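## Task

Pick up the small yellow sponge from the counter and set it down on the desk located in the opposite half of the room; the sponge must rest there without the robot holding it, and the robot must not tip over or finish leaning.

## Robot and tools

Robot: a wheeled base with two drive wheels and four passive casters, a vertical column, a tilting head and two six-joint arms (left and right), each ending in a two-finger gripper. Folded, it measures 0.73 m long, 0.62 m wide, 1.88 m tall, with its front 0.40 m ahead of the column. The base cannot strafe. Hands cannot reach the floor (lowest about 0.47 m up) and reach roughly 1 m from the shoulder, which sits 0.12 m ahead and 1.46 m up, 0.23 m left or right of the column.

Frames: the base frame sits on the floor between the drive wheels under the column; x forward, y left, z up, metres. left_hand and right_hand are reported in it: the point where the fingers meet (tips 8 mm further); quat_wxyz maps (0,0,1) to the finger direction, hand y runs along the opening. Odometry frame = base frame at scene start; base_odometry counts wheel rotation only, so slip looks like travel. Heading is left-positive, -3.142 to 3.142.

execute_actions: argument "actions" is a list with zero or one action; "cameras" picks images (cam_head_left, cam_head_right, cam_left_wrist, cam_right_wrist, nav_camera, or "all"; omitted/null means all, [] none). An empty list just reports state and images. An action may hold:
- "base": exactly one relative command from the current spot. {"translate_m": d} drives straight d metres, forward positive, -3 to 3. {"rotate_rad": d} turns in place d radians, counter-clockwise (left) positive, -3.2 to 3.2. Moves needing over 8.667 s at top speed are refused.
- "joints": absolute targets by name (not offsets), each arm separately: head_tilt_rad -0.61 to 1.308 (0 level, positive down); left_/right_joint1_rad -2.879 to 2.879; joint2 0 to 3.141; joint3 0 to 3.019; joint4 -1.692 to 1.57; joint5 -1.57 to 1.57 (positive swings the hand to the robot's right); joint6 -2.094 to 2.094 (roll, clockwise seen from behind positive); left_/right_gripper_m 0 (closed) to 0.093 m fingertip gap. Done tolerances: head 0.03, joints 1-6 0.045, 0.14, 0.09, 0.055, 0.03, 0.035, gripper 0.003.
- "speeds": caps for this action only: translate_m 0.05-0.8 m/s, rotate_rad 0.1-1 rad/s (defaults are the maxima). It does not slow arms.
Bad keys or out-of-range numbers reject the whole call with no motion. Omitted joints or base may still be driving to earlier targets. If a result reports a stop, later motion calls in that same reply are skipped.

Arm geometry: with joint1 at -1.57 (left) or 1.57 (right) and joints 5, 6 at 0, the arm lies in a forward vertical plane. Let a = j2 - 0.35, b = 1.05 + j2 - j3, c = b - j4 (c = 1.57 means fingers straight down). Hand point ahead = 0.12 + 0.39 sin a + 0.38 cos b + 0.25 cos c; up = 1.46 + 0.39 cos a - 0.38 sin b - 0.25 sin c. Example: j2, j3, j4 = 0.93, 0.78, 0.14 gives 0.60 m ahead, 1.21 m up. Real hands sag lower and nearer the column by up to ~5 cm (~12 cm with heavy loads); trust the reported hand positions (error 1-3 cm). Light loads (≤0.3 kg) are fine out to 0.6 m ahead at 0.65-1.6 m height with fingers down.

Gripping: fingers are 7 cm long; outside width is opening +1 cm at tips, +5 cm at base; the gripper body is 10 x 7 cm and the wrist camera sticks out 11 cm on one side. Command an opening smaller than the object; "off_target" is then expected. A reading staying ≥0.002 m above target means something is held.

Friction: target changes under ~0.03 rad (0.08 for joints 2, 3) may not move a joint. For gentle contact step about 0.05 rad per call from your previous target.

Results: base_status and joint_status per motion: "done", "off_target", "contact_stop" (base only, wheel stalled), "time_out", "not_followed" (a self-collision check withheld arm targets; reverse the offending joints by at least 0.05 rad or move the other arm away; grippers still run). on_its_own lists uncommanded behaviour; "held at" is a target, not a position. motor_effort shows left_wheel and right_wheel percentages (peak in brackets), noisy. wheel_motors_off = 1 means wheels are shut down. turned_by_wheels vs turned_by_imu disagreeing by over ~4% and 0.05 rad signals a collision or slip. base_tilt gives forward/right lean in degrees (about 1 degree bias). Joint torques are noisy with offsets.

wait(seconds 0-10): lets time pass, returns state. zoom_image(camera, region [x0,y0,x1,y1] px, at most 504x504) enlarges the latest full image. read_manual returns only licence text. finished_scene(scene) ends the current scene permanently and reports success; call it only after the object rests on the desk released.

Avoid: after contact_stop, back off 0.05 m before turning; low table tops (0.30-1.20 m) can slide over the base and strike the column; if forward tilt drops by 0.5 degrees or more, back up 0.05 m. Pushing hard ~3 s cuts wheel power for 2 s. Blocked arms keep pushing and can overheat motors (warning at 85 °C, arm drops at 100 °C); relieve by re-sending the reported joint positions. Never let the arms collide or press on each other. Avoid drops, slams and knocking items over. The simulation keeps running while you think; objects may get bumped occasionally.

Each tool is called after "Call:" in YAML: its name, and indented under it one key for each argument.

## Session

I'll start by looking at the current state.

Call:
execute_actions:
  actions: []

Scene clock: 0.00 s.
Joint torques (N m, as the arm reports them, + toward a larger angle): no reading
base_odometry: x=+0.000 y=+0.000 heading=+0.000 (m, m, rad; odometry frame)
turned_by_wheels: +0.000 (rad since the last result)
turned_by_imu: +0.000 (rad since the last result)
base_tilt: forward=+0.2 right=-0.1 (deg)
base_status: not commanded
joint_positions: head_tilt_rad=+0.887 left_joint1_rad=-1.568 left_joint2_rad=+0.926 left_joint3_rad=+0.427 left_joint4_rad=-0.904 left_joint5_rad=+0.031 left_joint6_rad=-0.012 left_gripper_m=+0.094 right_joint1_rad=+1.572 right_joint2_rad=+0.881 right_joint3_rad=+0.384 right_joint4_rad=-0.939 right_joint5_rad=-0.051 right_joint6_rad=-0.075 right_gripper_m=+0.095
joint_status: not commanded
wheel_motors_off: 0
motor_effort: left_wheel=+2 right_wheel=+3 (%)
left_hand: x=+0.1546 y=+0.2199 z=+1.2397 quat_wxyz=(+0.426, +0.013, -0.905, +0.011) (m; base frame)
right_hand: x=+0.1359 y=-0.2165 z=+1.2553 quat_wxyz=(+0.439, +0.023, -0.897, -0.040) (m; base frame)
pictures: cam_head_left, cam_head_right, cam_left_wrist, cam_right_wrist, nav_camera
Images, in order (width x height): cam_head_left 672x504, cam_head_right 672x504, cam_left_wrist 616x616, cam_right_wrist 616x616, nav_camera 672x504.

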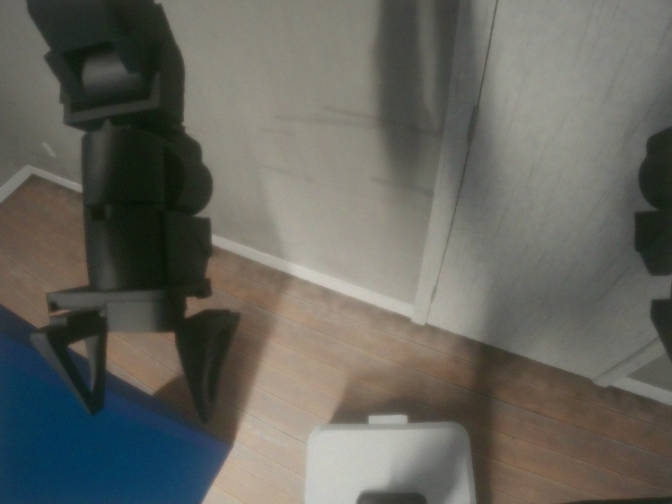

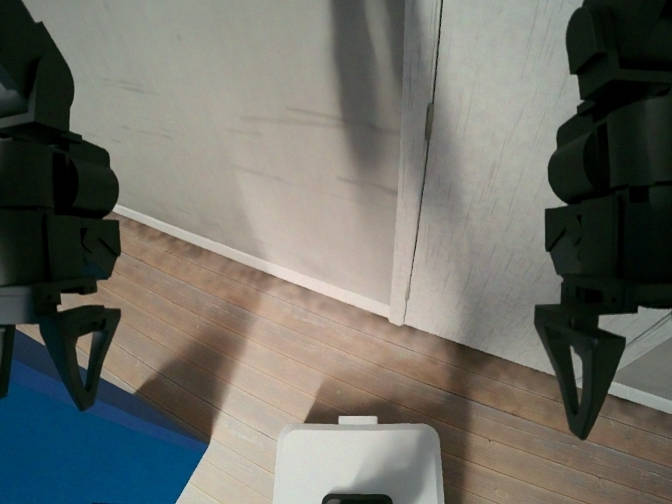

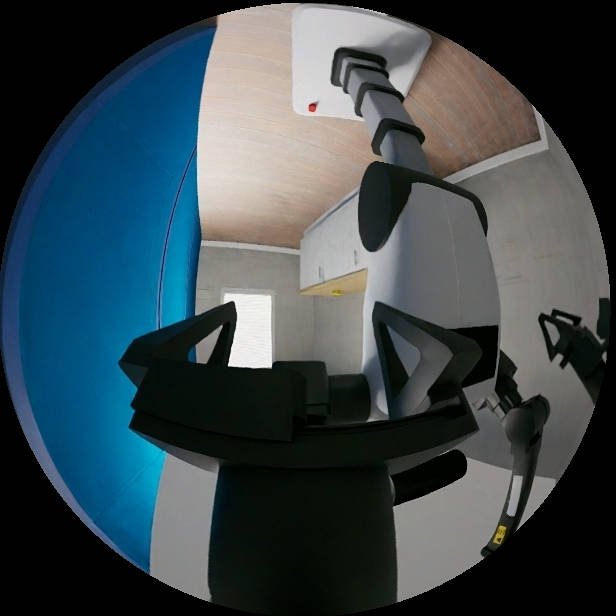

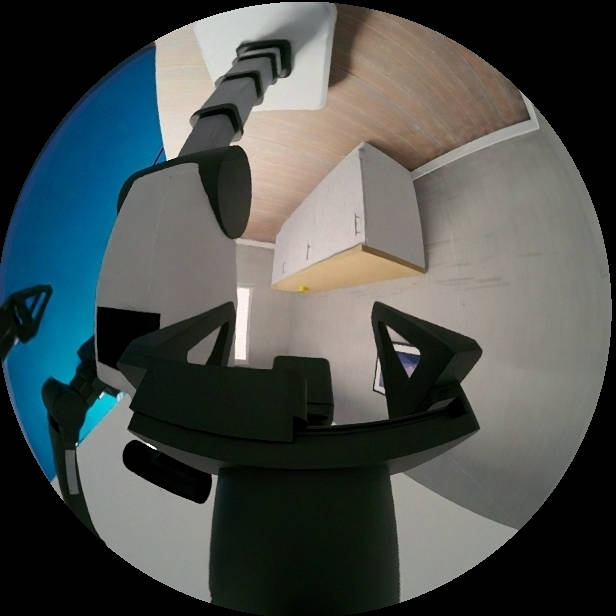

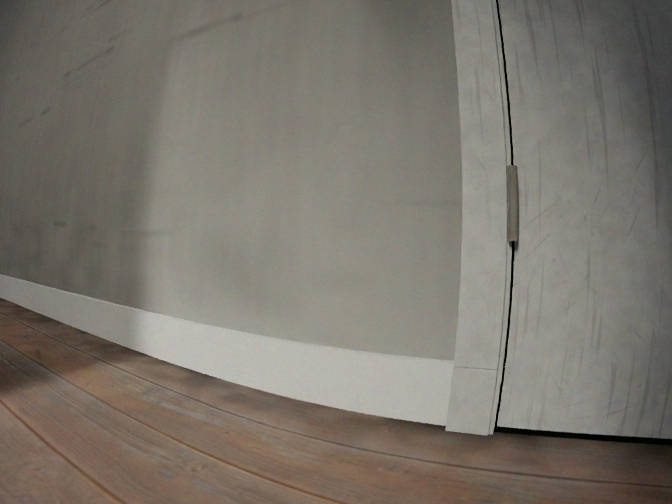

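Call:
execute_actions:
  actions:
    - {"base": {"rotate_rad": 1.0}, "joints": {"head_tilt_rad": 0.35}}
  cameras: ["cam_head_left", "cam_head_right", "nav_camera"]

Scene clock: 41.07 s.
Joint torques (N m, as the arm reports them, + toward a larger angle): left_arm=[ 0.49 -7.13 -1.16 -1.17 -0.08  0.15] | right_arm=[ 1.59 -6.62 -1.39 -0.99  0.1  -0.07]
base_odometry: x=+0.000 y=+0.000 heading=+0.998 (m, m, rad; odometry frame)
turned_by_wheels: +0.998 (rad since the last result)
turned_by_imu: +0.995 (rad since the last result)
base_tilt: forward=+0.3 right=+0.0 (deg)
base_status: done
joint_positions: head_tilt_rad=+0.369 left_joint1_rad=-1.568 left_joint2_rad=+0.926 left_joint3_rad=+0.427 left_joint4_rad=-0.904 left_joint5_rad=+0.031 left_joint6_rad=-0.012 left_gripper_m=+0.094 right_joint1_rad=+1.572 right_joint2_rad=+0.881 right_joint3_rad=+0.384 right_joint4_rad=-0.939 right_joint5_rad=-0.051 right_joint6_rad=-0.075 right_gripper_m=+0.095
joint_status: all done
wheel_motors_off: 0
motor_effort: left_wheel=-7(41) right_wheel=+7(46) (%)
left_hand: x=+0.1546 y=+0.2199 z=+1.2397 quat_wxyz=(+0.426, +0.013, -0.905, +0.011) (m; base frame)
right_hand: x=+0.1359 y=-0.2165 z=+1.2553 quat_wxyz=(+0.439, +0.023, -0.897, -0.040) (m; base frame)
pictures: cam_head_left, cam_head_right, nav_camera
camera_calibration (this result's frames):
cam_head_left: T_world_to_cam=[[0.0697701, -0.993275, -0.0923998, 0.191762], [-0.430099, 0.0536222, -0.901188, 1.42178], [0.900082, 0.102617, -0.423465, 0.534875], [0, 0, 0, 1]] pos_world=[0.116697, 0.059346, 1.52551]
cam_head_right: T_world_to_cam=[[0.0747905, -0.994238, -0.0767956, 0.0660887], [-0.417469, 0.0387206, -0.907866, 1.43541], [0.905608, 0.0999595, -0.412167, 0.526388], [0, 0, 0, 1]] pos_world=[0.117595, -0.0424896, 1.5252]
Images, in order (width x height): cam_head_left 672x504, cam_head_right 672x504, nav_camera 672x504.

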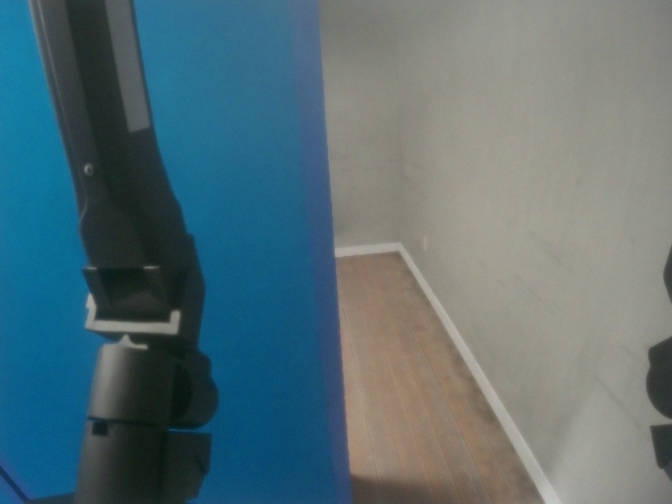

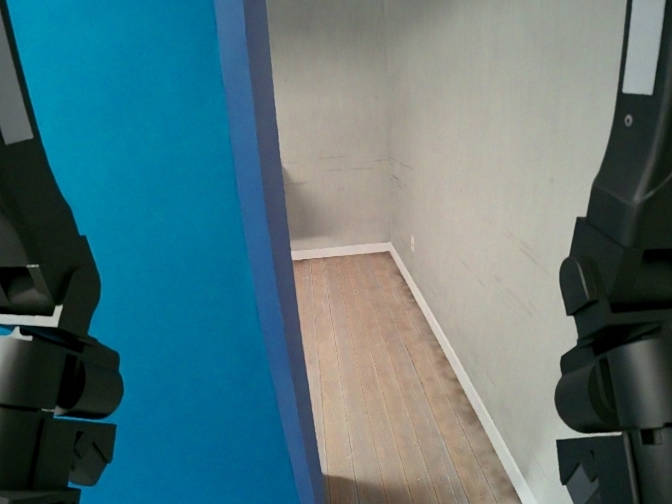

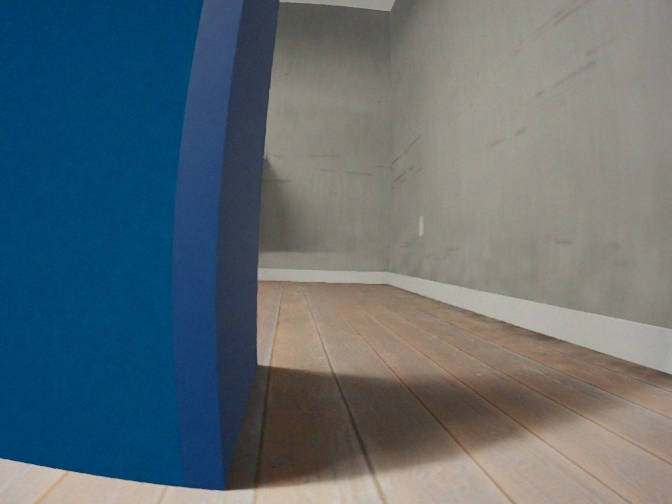

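Call:
execute_actions:
  actions:
    - {"base": {"rotate_rad": 1.73}}
  cameras: ["cam_head_left", "cam_head_right", "nav_camera"]

Scene clock: 51.33 s.
Joint torques (N m, as the arm reports them, + toward a larger angle): left_arm=[ 0.54 -7.03 -1.11 -1.28 -0.1   0.15] | right_arm=[ 1.62 -6.64 -1.47 -0.97  0.1  -0.07]
base_odometry: x=+0.000 y=+0.000 heading=+2.727 (m, m, rad; odometry frame)
turned_by_wheels: +1.729 (rad since the last result)
turned_by_imu: +1.727 (rad since the last result)
base_tilt: forward=+0.4 right=-0.1 (deg)
base_status: done
joint_positions: head_tilt_rad=+0.369 left_joint1_rad=-1.568 left_joint2_rad=+0.926 left_joint3_rad=+0.427 left_joint4_rad=-0.904 left_joint5_rad=+0.031 left_joint6_rad=-0.012 left_gripper_m=+0.094 right_joint1_rad=+1.572 right_joint2_rad=+0.881 right_joint3_rad=+0.384 right_joint4_rad=-0.939 right_joint5_rad=-0.051 right_joint6_rad=-0.075 right_gripper_m=+0.095
joint_status: not commanded
wheel_motors_off: 0
motor_effort: left_wheel=-7(30) right_wheel=+8(32) (%)
left_hand: x=+0.1546 y=+0.2199 z=+1.2397 quat_wxyz=(+0.426, +0.013, -0.905, +0.011) (m; base frame)
right_hand: x=+0.1359 y=-0.2165 z=+1.2553 quat_wxyz=(+0.439, +0.023, -0.897, -0.040) (m; base frame)
pictures: cam_head_left, cam_head_right, nav_camera
camera_calibration (this result's frames):
cam_head_left: T_world_to_cam=[[0.0697727, -0.993275, -0.0923979, 0.191759], [-0.430074, 0.0536222, -0.9012, 1.4218], [0.900093, 0.102617, -0.42344, 0.534836], [0, 0, 0, 1]] pos_world=[0.116697, 0.059346, 1.52552]
cam_head_right: T_world_to_cam=[[0.0747926, -0.994238, -0.0767935, 0.0660854], [-0.417443, 0.0387206, -0.907878, 1.43543], [0.90562, 0.0999595, -0.412142, 0.526349], [0, 0, 0, 1]] pos_world=[0.117595, -0.0424896, 1.5252]
Images, in order (width x height): cam_head_left 672x504, cam_head_right 672x504, nav_camera 672x504.

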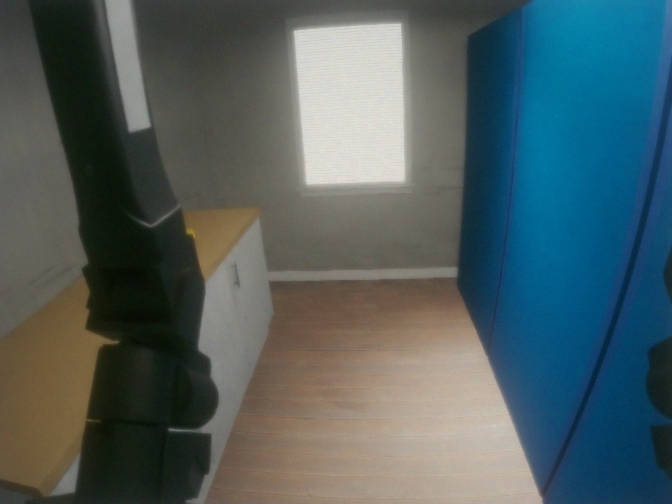

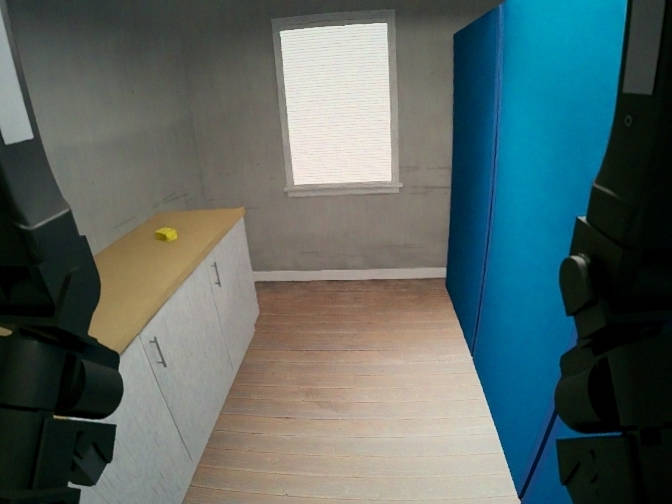

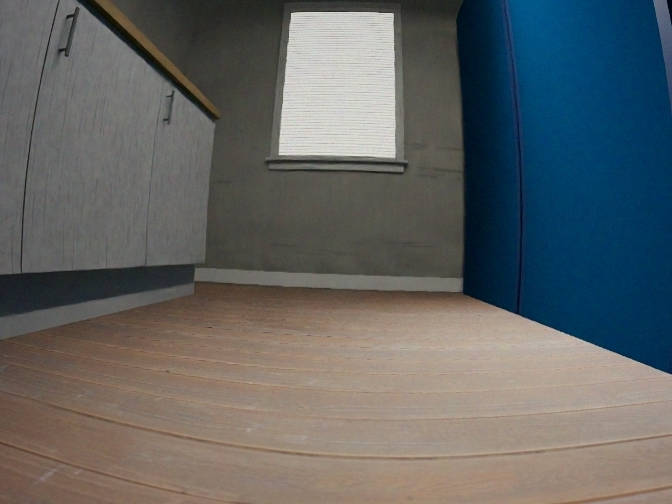

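Call:
execute_actions:
  actions:
    - {"base": {"translate_m": 1.5}, "joints": {"head_tilt_rad": 0.6}}
  cameras: ["cam_head_left", "nav_camera"]

Call:
execute_actions:
  actions:
    - {"base": {"rotate_rad": 1.57}}
  cameras: ["cam_head_left", "cam_head_right", "nav_camera"]

Scene clock: 74.83 s.
Joint torques (N m, as the arm reports them, + toward a larger angle): left_arm=[ 0.38 -7.51 -1.2  -1.28 -0.1   0.16] | right_arm=[ 1.57 -6.51 -1.52 -0.97  0.11 -0.07]
base_odometry: x=-1.373 y=+0.604 heading=+2.727 (m, m, rad; odometry frame)
turned_by_wheels: +0.000 (rad since the last result)
turned_by_imu: +0.001 (rad since the last result)
base_tilt: forward=+0.4 right=+0.0 (deg)
base_status: done
joint_positions: head_tilt_rad=+0.604 left_joint1_rad=-1.568 left_joint2_rad=+0.926 left_joint3_rad=+0.427 left_joint4_rad=-0.904 left_joint5_rad=+0.031 left_joint6_rad=-0.012 left_gripper_m=+0.094 right_joint1_rad=+1.572 right_joint2_rad=+0.881 right_joint3_rad=+0.384 right_joint4_rad=-0.939 right_joint5_rad=-0.051 right_joint6_rad=-0.075 right_gripper_m=+0.095
joint_status: all done
wheel_motors_off: 0
motor_effort: left_wheel=+1(58) right_wheel=-2(68) (%)
left_hand: x=+0.1550 y=+0.2199 z=+1.2396 quat_wxyz=(+0.426, +0.013, -0.905, +0.011) (m; base frame)
right_hand: x=+0.1361 y=-0.2165 z=+1.2552 quat_wxyz=(+0.439, +0.023, -0.897, -0.040) (m; base frame)
pictures: cam_head_left, nav_camera
camera_calibration (this result's frames):
cam_head_left: T_world_to_cam=[[0.046343, -0.993275, -0.106103, 0.214037], [-0.628075, 0.0536222, -0.776303, 1.23936], [0.776772, 0.102617, -0.621365, 0.845808], [0, 0, 0, 1]] pos_world=[0.111492, 0.059346, 1.51039]
Images, in order (width x height): cam_head_left 672x504, nav_camera 672x504.

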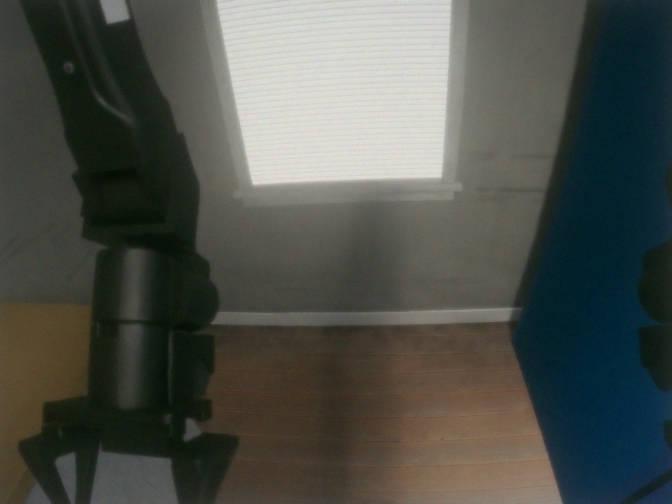

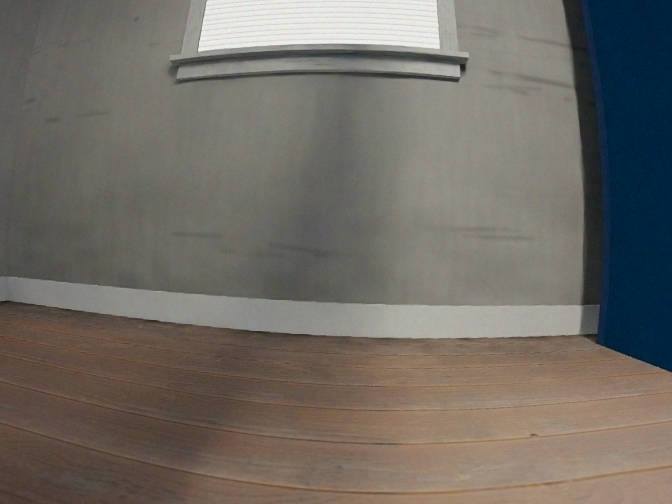

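Scene clock: 78.00 s.
Joint torques (N m, as the arm reports them, + toward a larger angle): left_arm=[ 0.32 -7.29 -1.18 -1.31 -0.06  0.16] | right_arm=[ 1.61 -6.71 -1.46 -0.97  0.1  -0.07]
base_odometry: x=-1.373 y=+0.604 heading=-1.987 (m, m, rad; odometry frame)
turned_by_wheels: +1.569 (rad since the last result)
turned_by_imu: +1.564 (rad since the last result)
base_tilt: forward=+0.5 right=-0.1 (deg)
base_status: done
joint_positions: head_tilt_rad=+0.604 left_joint1_rad=-1.568 left_joint2_rad=+0.926 left_joint3_rad=+0.427 left_joint4_rad=-0.904 left_joint5_rad=+0.031 left_joint6_rad=-0.012 left_gripper_m=+0.094 right_joint1_rad=+1.572 right_joint2_rad=+0.881 right_joint3_rad=+0.384 right_joint4_rad=-0.939 right_joint5_rad=-0.051 right_joint6_rad=-0.075 right_gripper_m=+0.095
joint_status: not commanded
wheel_motors_off: 0
motor_effort: left_wheel=-7(57) right_wheel=+7(53) (%)
left_hand: x=+0.1550 y=+0.2199 z=+1.2396 quat_wxyz=(+0.426, +0.013, -0.905, +0.011) (m; base frame)
right_hand: x=+0.1361 y=-0.2165 z=+1.2552 quat_wxyz=(+0.439, +0.023, -0.897, -0.040) (m; base frame)
pictures: cam_head_left, cam_head_right, nav_camera
camera_calibration (this result's frames):
cam_head_left: T_world_to_cam=[[0.046343, -0.993275, -0.106103, 0.214037], [-0.628075, 0.0536222, -0.776303, 1.23936], [0.776772, 0.102617, -0.621366, 0.845808], [0, 0, 0, 1]] pos_world=[0.111492, 0.059346, 1.51039]
cam_head_right: T_world_to_cam=[[0.054858, -0.994238, -0.0920966, 0.0906489], [-0.617346, 0.0387206, -0.785738, 1.25733], [0.784777, 0.0999595, -0.611665, 0.839656], [0, 0, 0, 1]] pos_world=[0.112292, -0.0424896, 1.50987]
Images, in order (width x height): cam_head_left 672x504, cam_head_right 672x504, nav_camera 672x504.

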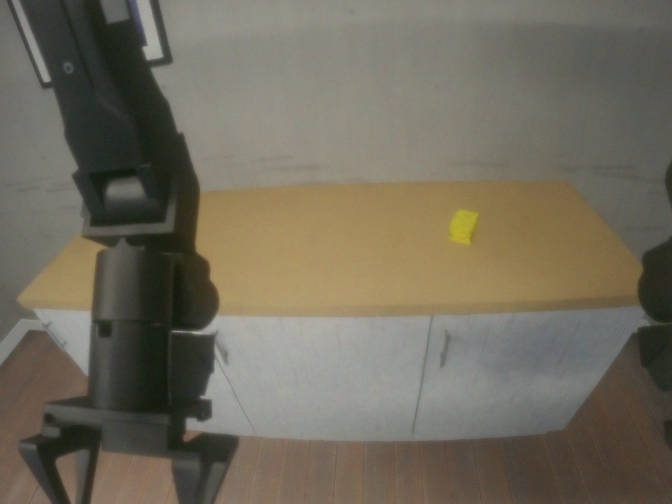

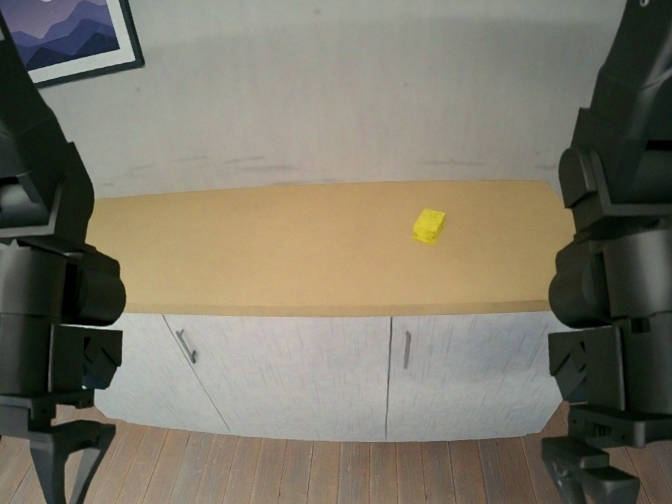

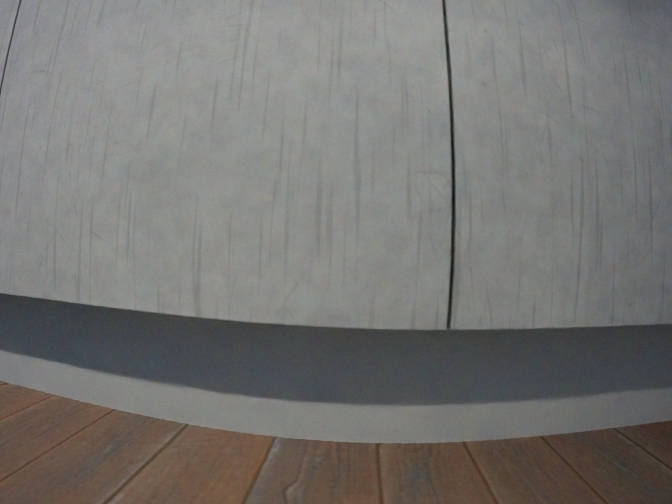

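Call:
zoom_image:
  camera: "cam_head_right"
  region: [380, 180, 480, 260]

Call:
zoom_image:
  camera: "cam_head_left"
  region: [414, 180, 514, 260]

Region (380, 180, 480, 260) of cam_head_right's 672x504 image, scaled by 5.040, with more detail than that image has; it fills the top 403 rows of this view, and the rest is white.

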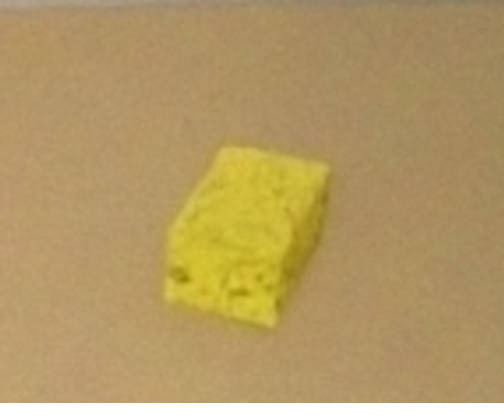

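Region (414, 180, 514, 260) of cam_head_left's 672x504 image, scaled by 5.040, with more detail than that image has; it fills the top 403 rows of this view, and the rest is white.

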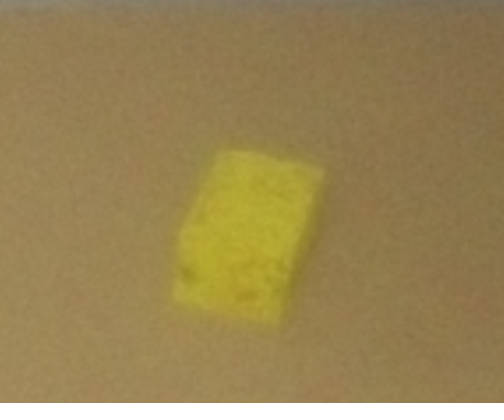

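Call:
execute_actions:
  actions:
    - {"base": {"translate_m": 0.26}, "joints": {"head_tilt_rad": 0.8, "right_joint1_rad": 1.57, "right_joint2_rad": 1.484, "right_joint3_rad": 1.507, "right_joint4_rad": -0.544, "right_joint5_rad": 0.0, "right_joint6_rad": 0.42, "right_gripper_m": 0.093}, "speeds": {"translate_m": 0.3}}
  cameras: ["cam_head_left", "cam_head_right", "cam_right_wrist", "nav_camera"]

Scene clock: 132.90 s.
Joint torques (N m, as the arm reports them, + toward a larger angle): left_arm=[ 0.52 -7.11 -1.15 -1.26 -0.12  0.16] | right_arm=[  1.25 -21.24   4.42   0.85   0.25   0.04]
base_odometry: x=-1.478 y=+0.366 heading=-1.986 (m, m, rad; odometry frame)
turned_by_wheels: +0.001 (rad since the last result)
turned_by_imu: +0.002 (rad since the last result)
base_tilt: forward=+0.6 right=+0.1 (deg)
base_status: done
joint_positions: head_tilt_rad=+0.802 left_joint1_rad=-1.568 left_joint2_rad=+0.926 left_joint3_rad=+0.427 left_joint4_rad=-0.904 left_joint5_rad=+0.031 left_joint6_rad=-0.012 left_gripper_m=+0.094 right_joint1_rad=+1.572 right_joint2_rad=+1.482 right_joint3_rad=+1.507 right_joint4_rad=-0.547 right_joint5_rad=-0.002 right_joint6_rad=+0.410 right_gripper_m=+0.093
joint_status: all done
wheel_motors_off: 0
motor_effort: left_wheel=+0(57) right_wheel=+0(69) (%)
left_hand: x=+0.1547 y=+0.2199 z=+1.2398 quat_wxyz=(+0.426, +0.013, -0.905, +0.011) (m; base frame)
right_hand: x=+0.6723 y=-0.2247 z=+1.0464 quat_wxyz=(+0.000, -0.203, -0.979, -0.001) (m; base frame)
pictures: cam_head_left, cam_head_right, cam_right_wrist, nav_camera
camera_calibration (this result's frames):
cam_head_left: T_world_to_cam=[[0.0245141, -0.993275, -0.113158, 0.225992], [-0.768802, 0.0536222, -0.637235, 1.03223], [0.639017, 0.102617, -0.762317, 1.06976], [0, 0, 0, 1]] pos_world=[0.104446, 0.059346, 1.49884]
cam_head_right: T_world_to_cam=[[0.0356235, -0.994238, -0.101105, 0.105483], [-0.760144, 0.0387206, -0.6486, 1.05328], [0.648777, 0.0999595, -0.754384, 1.06624], [0, 0, 0, 1]] pos_world=[0.105129, -0.0424896, 1.49818]
cam_right_wrist: T_world_to_cam=[[-0.398251, -0.917249, 0.00704439, 0.0566039], [-0.74327, 0.327194, 0.583519, -0.0361492], [-0.537537, 0.227151, -0.812069, 1.38581], [0, 0, 0, 1]] pos_world=[0.740599, -0.251041, 1.14607]
Images, in order (width x height): cam_head_left 672x504, cam_head_right 672x504, cam_right_wrist 616x616, nav_camera 672x504.

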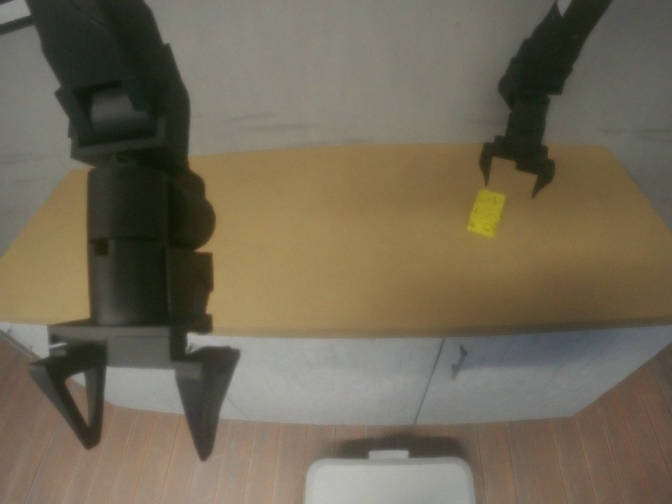

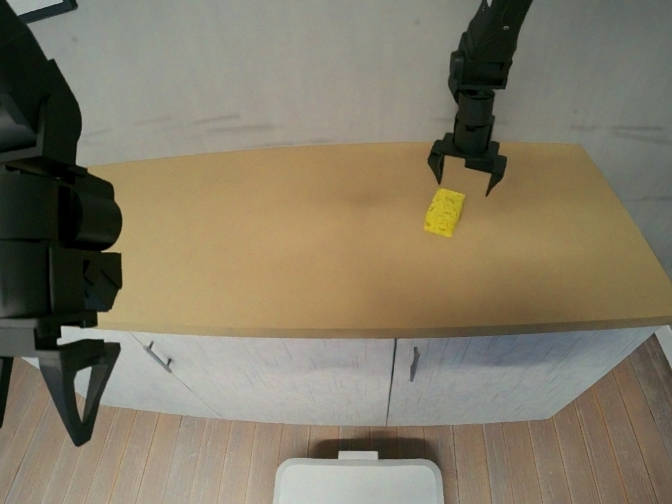

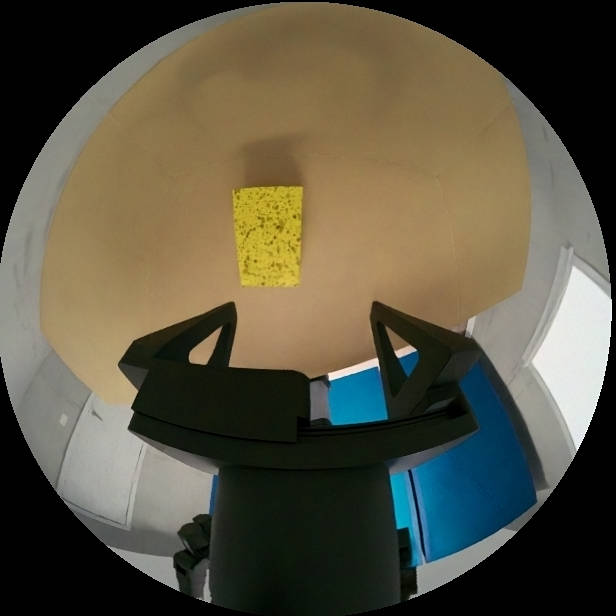

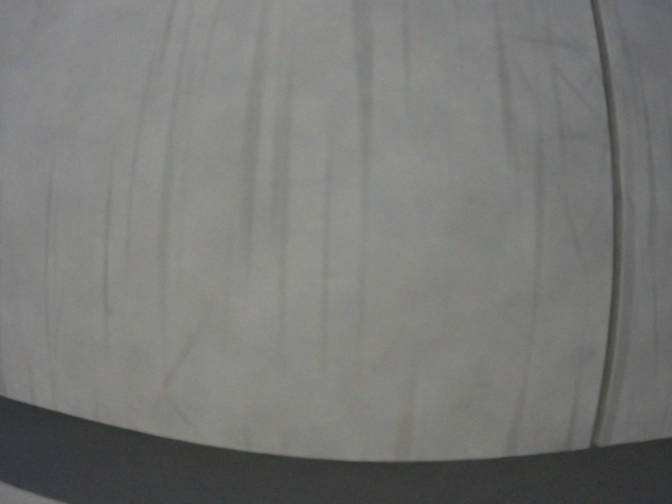

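Call:
execute_actions:
  actions:
    - {"base": {"rotate_rad": 0.03}, "joints": {"right_joint2_rad": 1.636, "right_joint3_rad": 1.687, "right_joint4_rad": -0.572, "right_joint6_rad": 0.45}}
  cameras: ["cam_head_right", "cam_right_wrist"]

Scene clock: 172.77 s.
Joint torques (N m, as the arm reports them, + toward a larger angle): left_arm=[ 0.51 -7.74 -1.11 -1.21 -0.09  0.16] | right_arm=[  1.1  -21.84   6.09   0.47   0.22   0.03]
base_odometry: x=-1.478 y=+0.366 heading=-1.958 (m, m, rad; odometry frame)
turned_by_wheels: +0.028 (rad since the last result)
turned_by_imu: +0.028 (rad since the last result)
base_tilt: forward=+0.3 right=+0.0 (deg)
base_status: done
joint_positions: head_tilt_rad=+0.802 left_joint1_rad=-1.568 left_joint2_rad=+0.926 left_joint3_rad=+0.427 left_joint4_rad=-0.904 left_joint5_rad=+0.031 left_joint6_rad=-0.012 left_gripper_m=+0.094 right_joint1_rad=+1.572 right_joint2_rad=+1.630 right_joint3_rad=+1.668 right_joint4_rad=-0.566 right_joint5_rad=-0.001 right_joint6_rad=+0.441 right_gripper_m=+0.093
joint_status: all done
wheel_motors_off: 0
motor_effort: left_wheel=-2(55) right_wheel=+3(54) (%)
left_hand: x=+0.1547 y=+0.2199 z=+1.2398 quat_wxyz=(+0.426, +0.013, -0.905, +0.011) (m; base frame)
right_hand: x=+0.6951 y=-0.2245 z=+0.9959 quat_wxyz=(+0.002, -0.218, -0.976, +0.000) (m; base frame)
pictures: cam_head_right, cam_right_wrist
camera_calibration (this result's frames):
cam_head_right: T_world_to_cam=[[0.0356235, -0.994238, -0.101105, 0.105483], [-0.760144, 0.0387206, -0.6486, 1.05328], [0.648777, 0.0999595, -0.754384, 1.06624], [0, 0, 0, 1]] pos_world=[0.105129, -0.0424896, 1.49818]
cam_right_wrist: T_world_to_cam=[[-0.425827, -0.904751, 0.0098708, 0.0853771], [-0.729615, 0.349809, 0.587618, 0.00172468], [-0.535101, 0.243022, -0.809078, 1.35594], [0, 0, 0, 1]] pos_world=[0.763177, -0.25288, 1.0952]
Images, in order (width x height): cam_head_right 672x504, cam_right_wrist 616x616.

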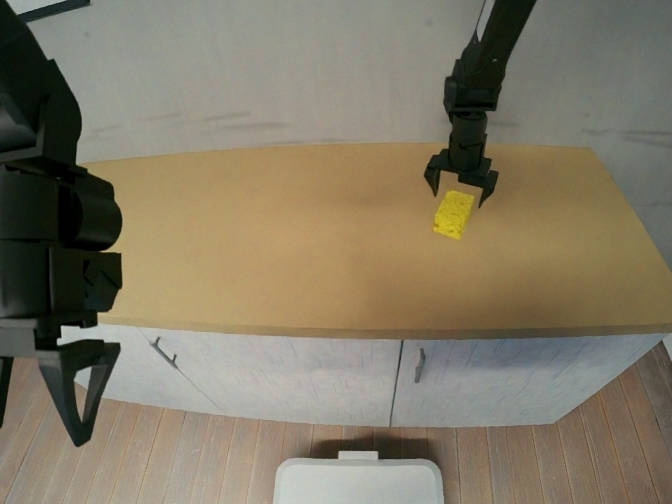

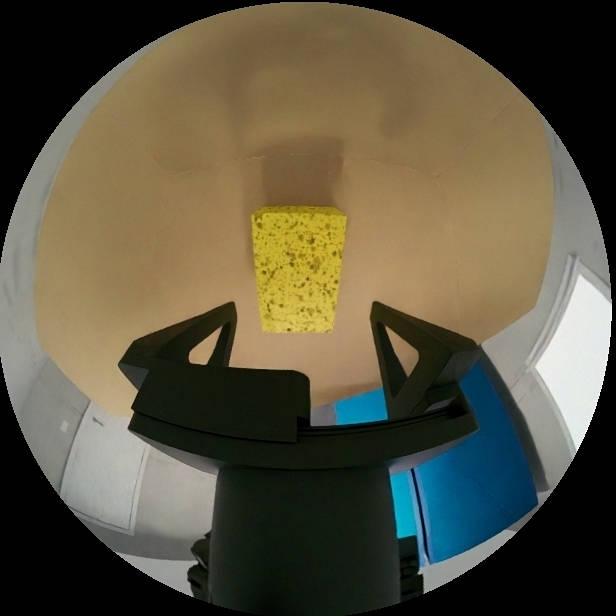

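Call:
execute_actions:
  actions:
    - {"joints": {"right_joint2_rad": 1.756, "right_joint3_rad": 1.78, "right_joint4_rad": -0.535}}
  cameras: ["cam_head_right", "cam_right_wrist"]

Scene clock: 188.70 s.
Joint torques (N m, as the arm reports them, + toward a larger angle): left_arm=[ 0.06 -7.53 -1.1  -1.26 -0.08  0.11] | right_arm=[  1.16 -22.26   5.09   1.03   0.22   0.03]
base_odometry: x=-1.478 y=+0.366 heading=-1.958 (m, m, rad; odometry frame)
turned_by_wheels: +0.000 (rad since the last result)
turned_by_imu: +0.001 (rad since the last result)
base_tilt: forward=+0.4 right=-0.1 (deg)
base_status: not commanded
joint_positions: head_tilt_rad=+0.802 left_joint1_rad=-1.568 left_joint2_rad=+0.926 left_joint3_rad=+0.427 left_joint4_rad=-0.904 left_joint5_rad=+0.031 left_joint6_rad=-0.012 left_gripper_m=+0.094 right_joint1_rad=+1.572 right_joint2_rad=+1.749 right_joint3_rad=+1.772 right_joint4_rad=-0.541 right_joint5_rad=-0.001 right_joint6_rad=+0.441 right_gripper_m=+0.093
joint_status: all done
wheel_motors_off: 0
motor_effort: left_wheel=-2(2) right_wheel=+4(4) (%)
left_hand: x=+0.1547 y=+0.2199 z=+1.2398 quat_wxyz=(+0.426, +0.013, -0.905, +0.011) (m; base frame)
right_hand: x=+0.7029 y=-0.2244 z=+0.9482 quat_wxyz=(-0.002, -0.218, -0.976, -0.002) (m; base frame)
pictures: cam_head_right, cam_right_wrist
camera_calibration (this result's frames):
cam_head_right: T_world_to_cam=[[0.0356235, -0.994238, -0.101105, 0.105483], [-0.760144, 0.0387206, -0.6486, 1.05328], [0.648778, 0.0999595, -0.754384, 1.06624], [0, 0, 0, 1]] pos_world=[0.105129, -0.0424896, 1.49818]
cam_right_wrist: T_world_to_cam=[[-0.42591, -0.904747, 0.00580433, 0.0931551], [-0.735183, 0.349813, 0.580635, 0.0460154], [-0.527358, 0.243031, -0.814143, 1.32088], [0, 0, 0, 1]] pos_world=[0.770081, -0.252829, 1.04812]
Images, in order (width x height): cam_head_right 672x504, cam_right_wrist 616x616.

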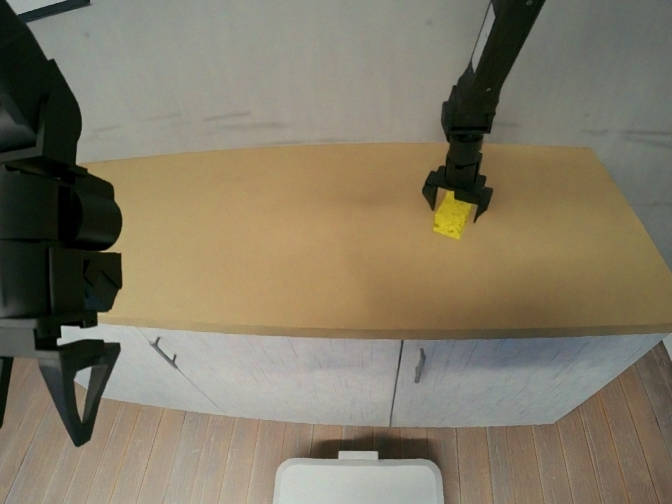

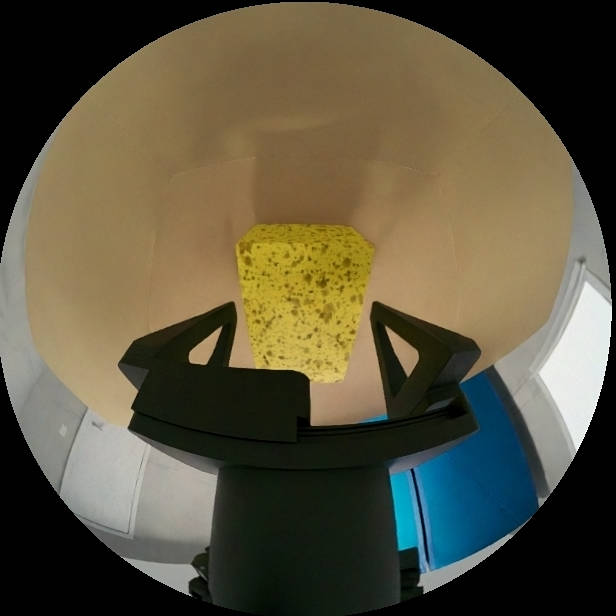

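Call:
execute_actions:
  actions:
    - {"joints": {"right_gripper_m": 0.045}}
  cameras: ["cam_right_wrist"]

Scene clock: 195.07 s.
Joint torques (N m, as the arm reports them, + toward a larger angle): left_arm=[ 0.82 -7.68 -1.09 -1.32 -0.08  0.17] | right_arm=[  1.13 -22.3    5.03   1.     0.2    0.03]
base_odometry: x=-1.478 y=+0.366 heading=-1.958 (m, m, rad; odometry frame)
turned_by_wheels: +0.000 (rad since the last result)
turned_by_imu: +0.001 (rad since the last result)
base_tilt: forward=+0.5 right=+0.0 (deg)
base_status: not commanded
joint_positions: head_tilt_rad=+0.802 left_joint1_rad=-1.568 left_joint2_rad=+0.926 left_joint3_rad=+0.427 left_joint4_rad=-0.904 left_joint5_rad=+0.031 left_joint6_rad=-0.012 left_gripper_m=+0.094 right_joint1_rad=+1.572 right_joint2_rad=+1.749 right_joint3_rad=+1.772 right_joint4_rad=-0.541 right_joint5_rad=-0.001 right_joint6_rad=+0.441 right_gripper_m=+0.059
joint_status: right_gripper_m off_target (ended at +0.059, target +0.045)
wheel_motors_off: 0
motor_effort: left_wheel=-2(2) right_wheel=+4(5) (%)
left_hand: x=+0.1547 y=+0.2199 z=+1.2398 quat_wxyz=(+0.426, +0.013, -0.905, +0.011) (m; base frame)
right_hand: x=+0.7029 y=-0.2245 z=+0.9482 quat_wxyz=(-0.002, -0.218, -0.976, -0.001) (m; base frame)
pictures: cam_right_wrist
camera_calibration (this result's frames):
cam_right_wrist: T_world_to_cam=[[-0.425912, -0.904744, 0.00614937, 0.0927706], [-0.735182, 0.350036, 0.580502, 0.0462148], [-0.527358, 0.242722, -0.814236, 1.32091], [0, 0, 0, 1]] pos_world=[0.770081, -0.252857, 1.04813]
Images, in order (width x height): cam_right_wrist 616x616.

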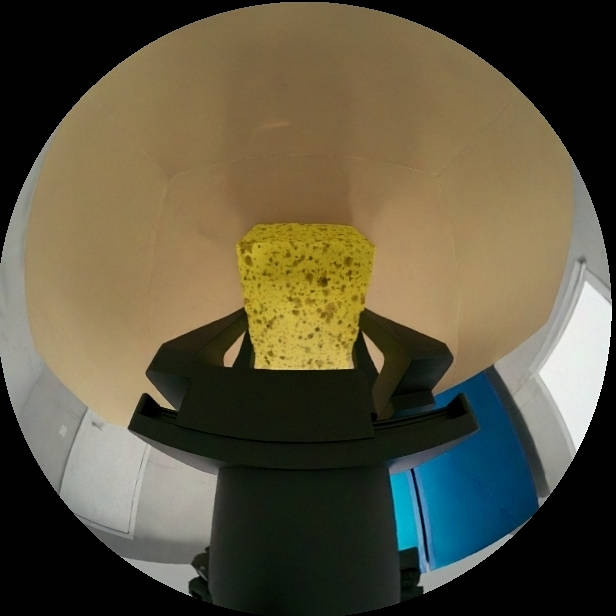

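Call:
execute_actions:
  actions:
    - {"joints": {"right_joint2_rad": 1.6}}
  cameras: ["cam_right_wrist"]

Call:
execute_actions:
  actions:
    - {"base": {"translate_m": -0.26}, "joints": {"right_joint2_rad": 0.96, "right_joint3_rad": 0.38, "right_joint4_rad": 0.06, "right_joint6_rad": 0.0, "head_tilt_rad": 0.6}}
  cameras: ["cam_head_right", "cam_right_wrist"]

Scene clock: 212.03 s.
Joint torques (N m, as the arm reports them, + toward a larger angle): left_arm=[ 0.7  -7.49 -1.11 -1.2  -0.06  0.18] | right_arm=[  1.16 -22.61   6.76   1.33   0.21   0.02]
base_odometry: x=-1.478 y=+0.366 heading=-1.958 (m, m, rad; odometry frame)
turned_by_wheels: +0.000 (rad since the last result)
turned_by_imu: +0.001 (rad since the last result)
base_tilt: forward=+0.4 right=+0.1 (deg)
base_status: not commanded
joint_positions: head_tilt_rad=+0.802 left_joint1_rad=-1.568 left_joint2_rad=+0.926 left_joint3_rad=+0.427 left_joint4_rad=-0.904 left_joint5_rad=+0.031 left_joint6_rad=-0.012 left_gripper_m=+0.094 right_joint1_rad=+1.572 right_joint2_rad=+1.581 right_joint3_rad=+1.769 right_joint4_rad=-0.541 right_joint5_rad=-0.001 right_joint6_rad=+0.441 right_gripper_m=+0.059
joint_status: all done
wheel_motors_off: 0
motor_effort: left_wheel=-2(2) right_wheel=+3(6) (%)
left_hand: x=+0.1547 y=+0.2199 z=+1.2398 quat_wxyz=(+0.426, +0.013, -0.905, +0.011) (m; base frame)
right_hand: x=+0.7780 y=-0.2245 z=+1.0513 quat_wxyz=(-0.083, -0.217, -0.972, -0.019) (m; base frame)
pictures: cam_right_wrist
camera_calibration (this result's frames):
cam_right_wrist: T_world_to_cam=[[-0.421292, -0.904671, -0.0639038, 0.194128], [-0.8204, 0.350115, 0.452066, 0.242923], [-0.386598, 0.242878, -0.889692, 1.41432], [0, 0, 0, 1]] pos_world=[0.827851, -0.252936, 1.1609]
Images, in order (width x height): cam_right_wrist 616x616.

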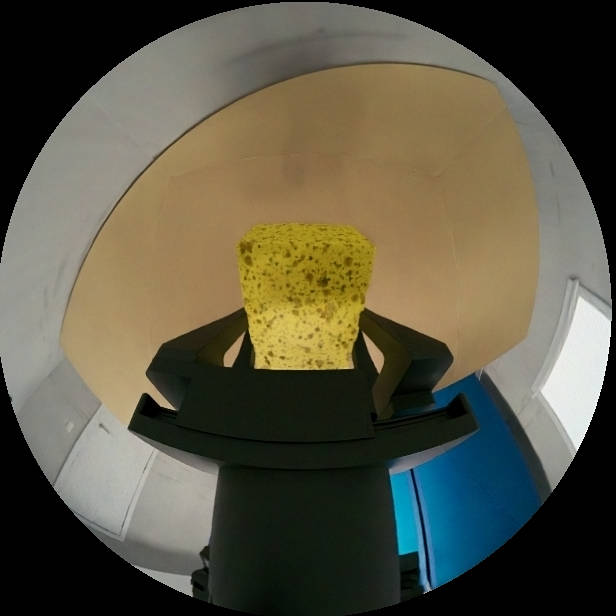

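Scene clock: 213.87 s.
Joint torques (N m, as the arm reports them, + toward a larger angle): left_arm=[ 0.24 -7.15 -0.98 -1.32 -0.08  0.14] | right_arm=[ 1.34 -9.99 -0.48  0.83  0.17 -0.17]
base_odometry: x=-1.380 y=+0.607 heading=-1.957 (m, m, rad; odometry frame)
turned_by_wheels: +0.001 (rad since the last result)
turned_by_imu: +0.002 (rad since the last result)
base_tilt: forward=+0.3 right=-0.2 (deg)
base_status: done
joint_positions: head_tilt_rad=+0.617 left_joint1_rad=-1.568 left_joint2_rad=+0.925 left_joint3_rad=+0.423 left_joint4_rad=-0.904 left_joint5_rad=+0.031 left_joint6_rad=-0.012 left_gripper_m=+0.094 right_joint1_rad=+1.572 right_joint2_rad=+0.976 right_joint3_rad=+0.377 right_joint4_rad=+0.057 right_joint5_rad=-0.001 right_joint6_rad=+0.010 right_gripper_m=+0.059
joint_status: all done
wheel_motors_off: 0
motor_effort: left_wheel=+1(74) right_wheel=+0(58) (%)
left_hand: x=+0.1529 y=+0.2199 z=+1.2404 quat_wxyz=(+0.427, +0.013, -0.904, +0.011) (m; base frame)
right_hand: x=+0.3173 y=-0.2249 z=+1.1404 quat_wxyz=(+0.009, -0.005, -1.000, -0.001) (m; base frame)
pictures: cam_head_right, cam_right_wrist
camera_calibration (this result's frames):
cam_head_right: T_world_to_cam=[[0.0536465, -0.994238, -0.0928075, 0.0918042], [-0.627588, 0.0387206, -0.777582, 1.24528], [0.776695, 0.0999595, -0.621895, 0.855815], [0, 0, 0, 1]] pos_world=[0.111892, -0.0424896, 1.50905]
cam_right_wrist: T_world_to_cam=[[-0.00871037, -0.999927, 0.00833063, -0.229308], [-0.80114, 0.0119638, 0.598358, -0.424226], [-0.598414, -0.00146208, -0.801186, 1.2269], [0, 0, 0, 1]] pos_world=[0.392332, -0.222423, 1.23873]
Images, in order (width x height): cam_head_right 672x504, cam_right_wrist 616x616.

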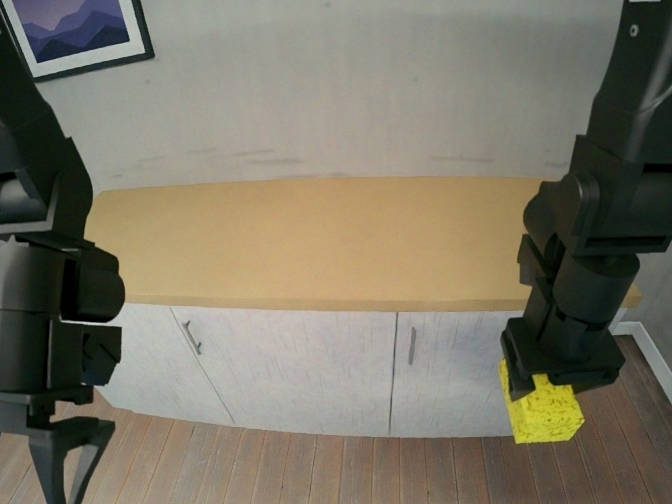

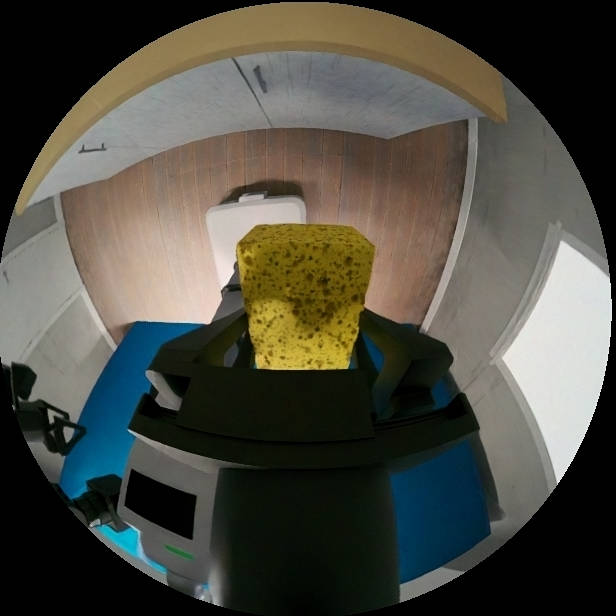

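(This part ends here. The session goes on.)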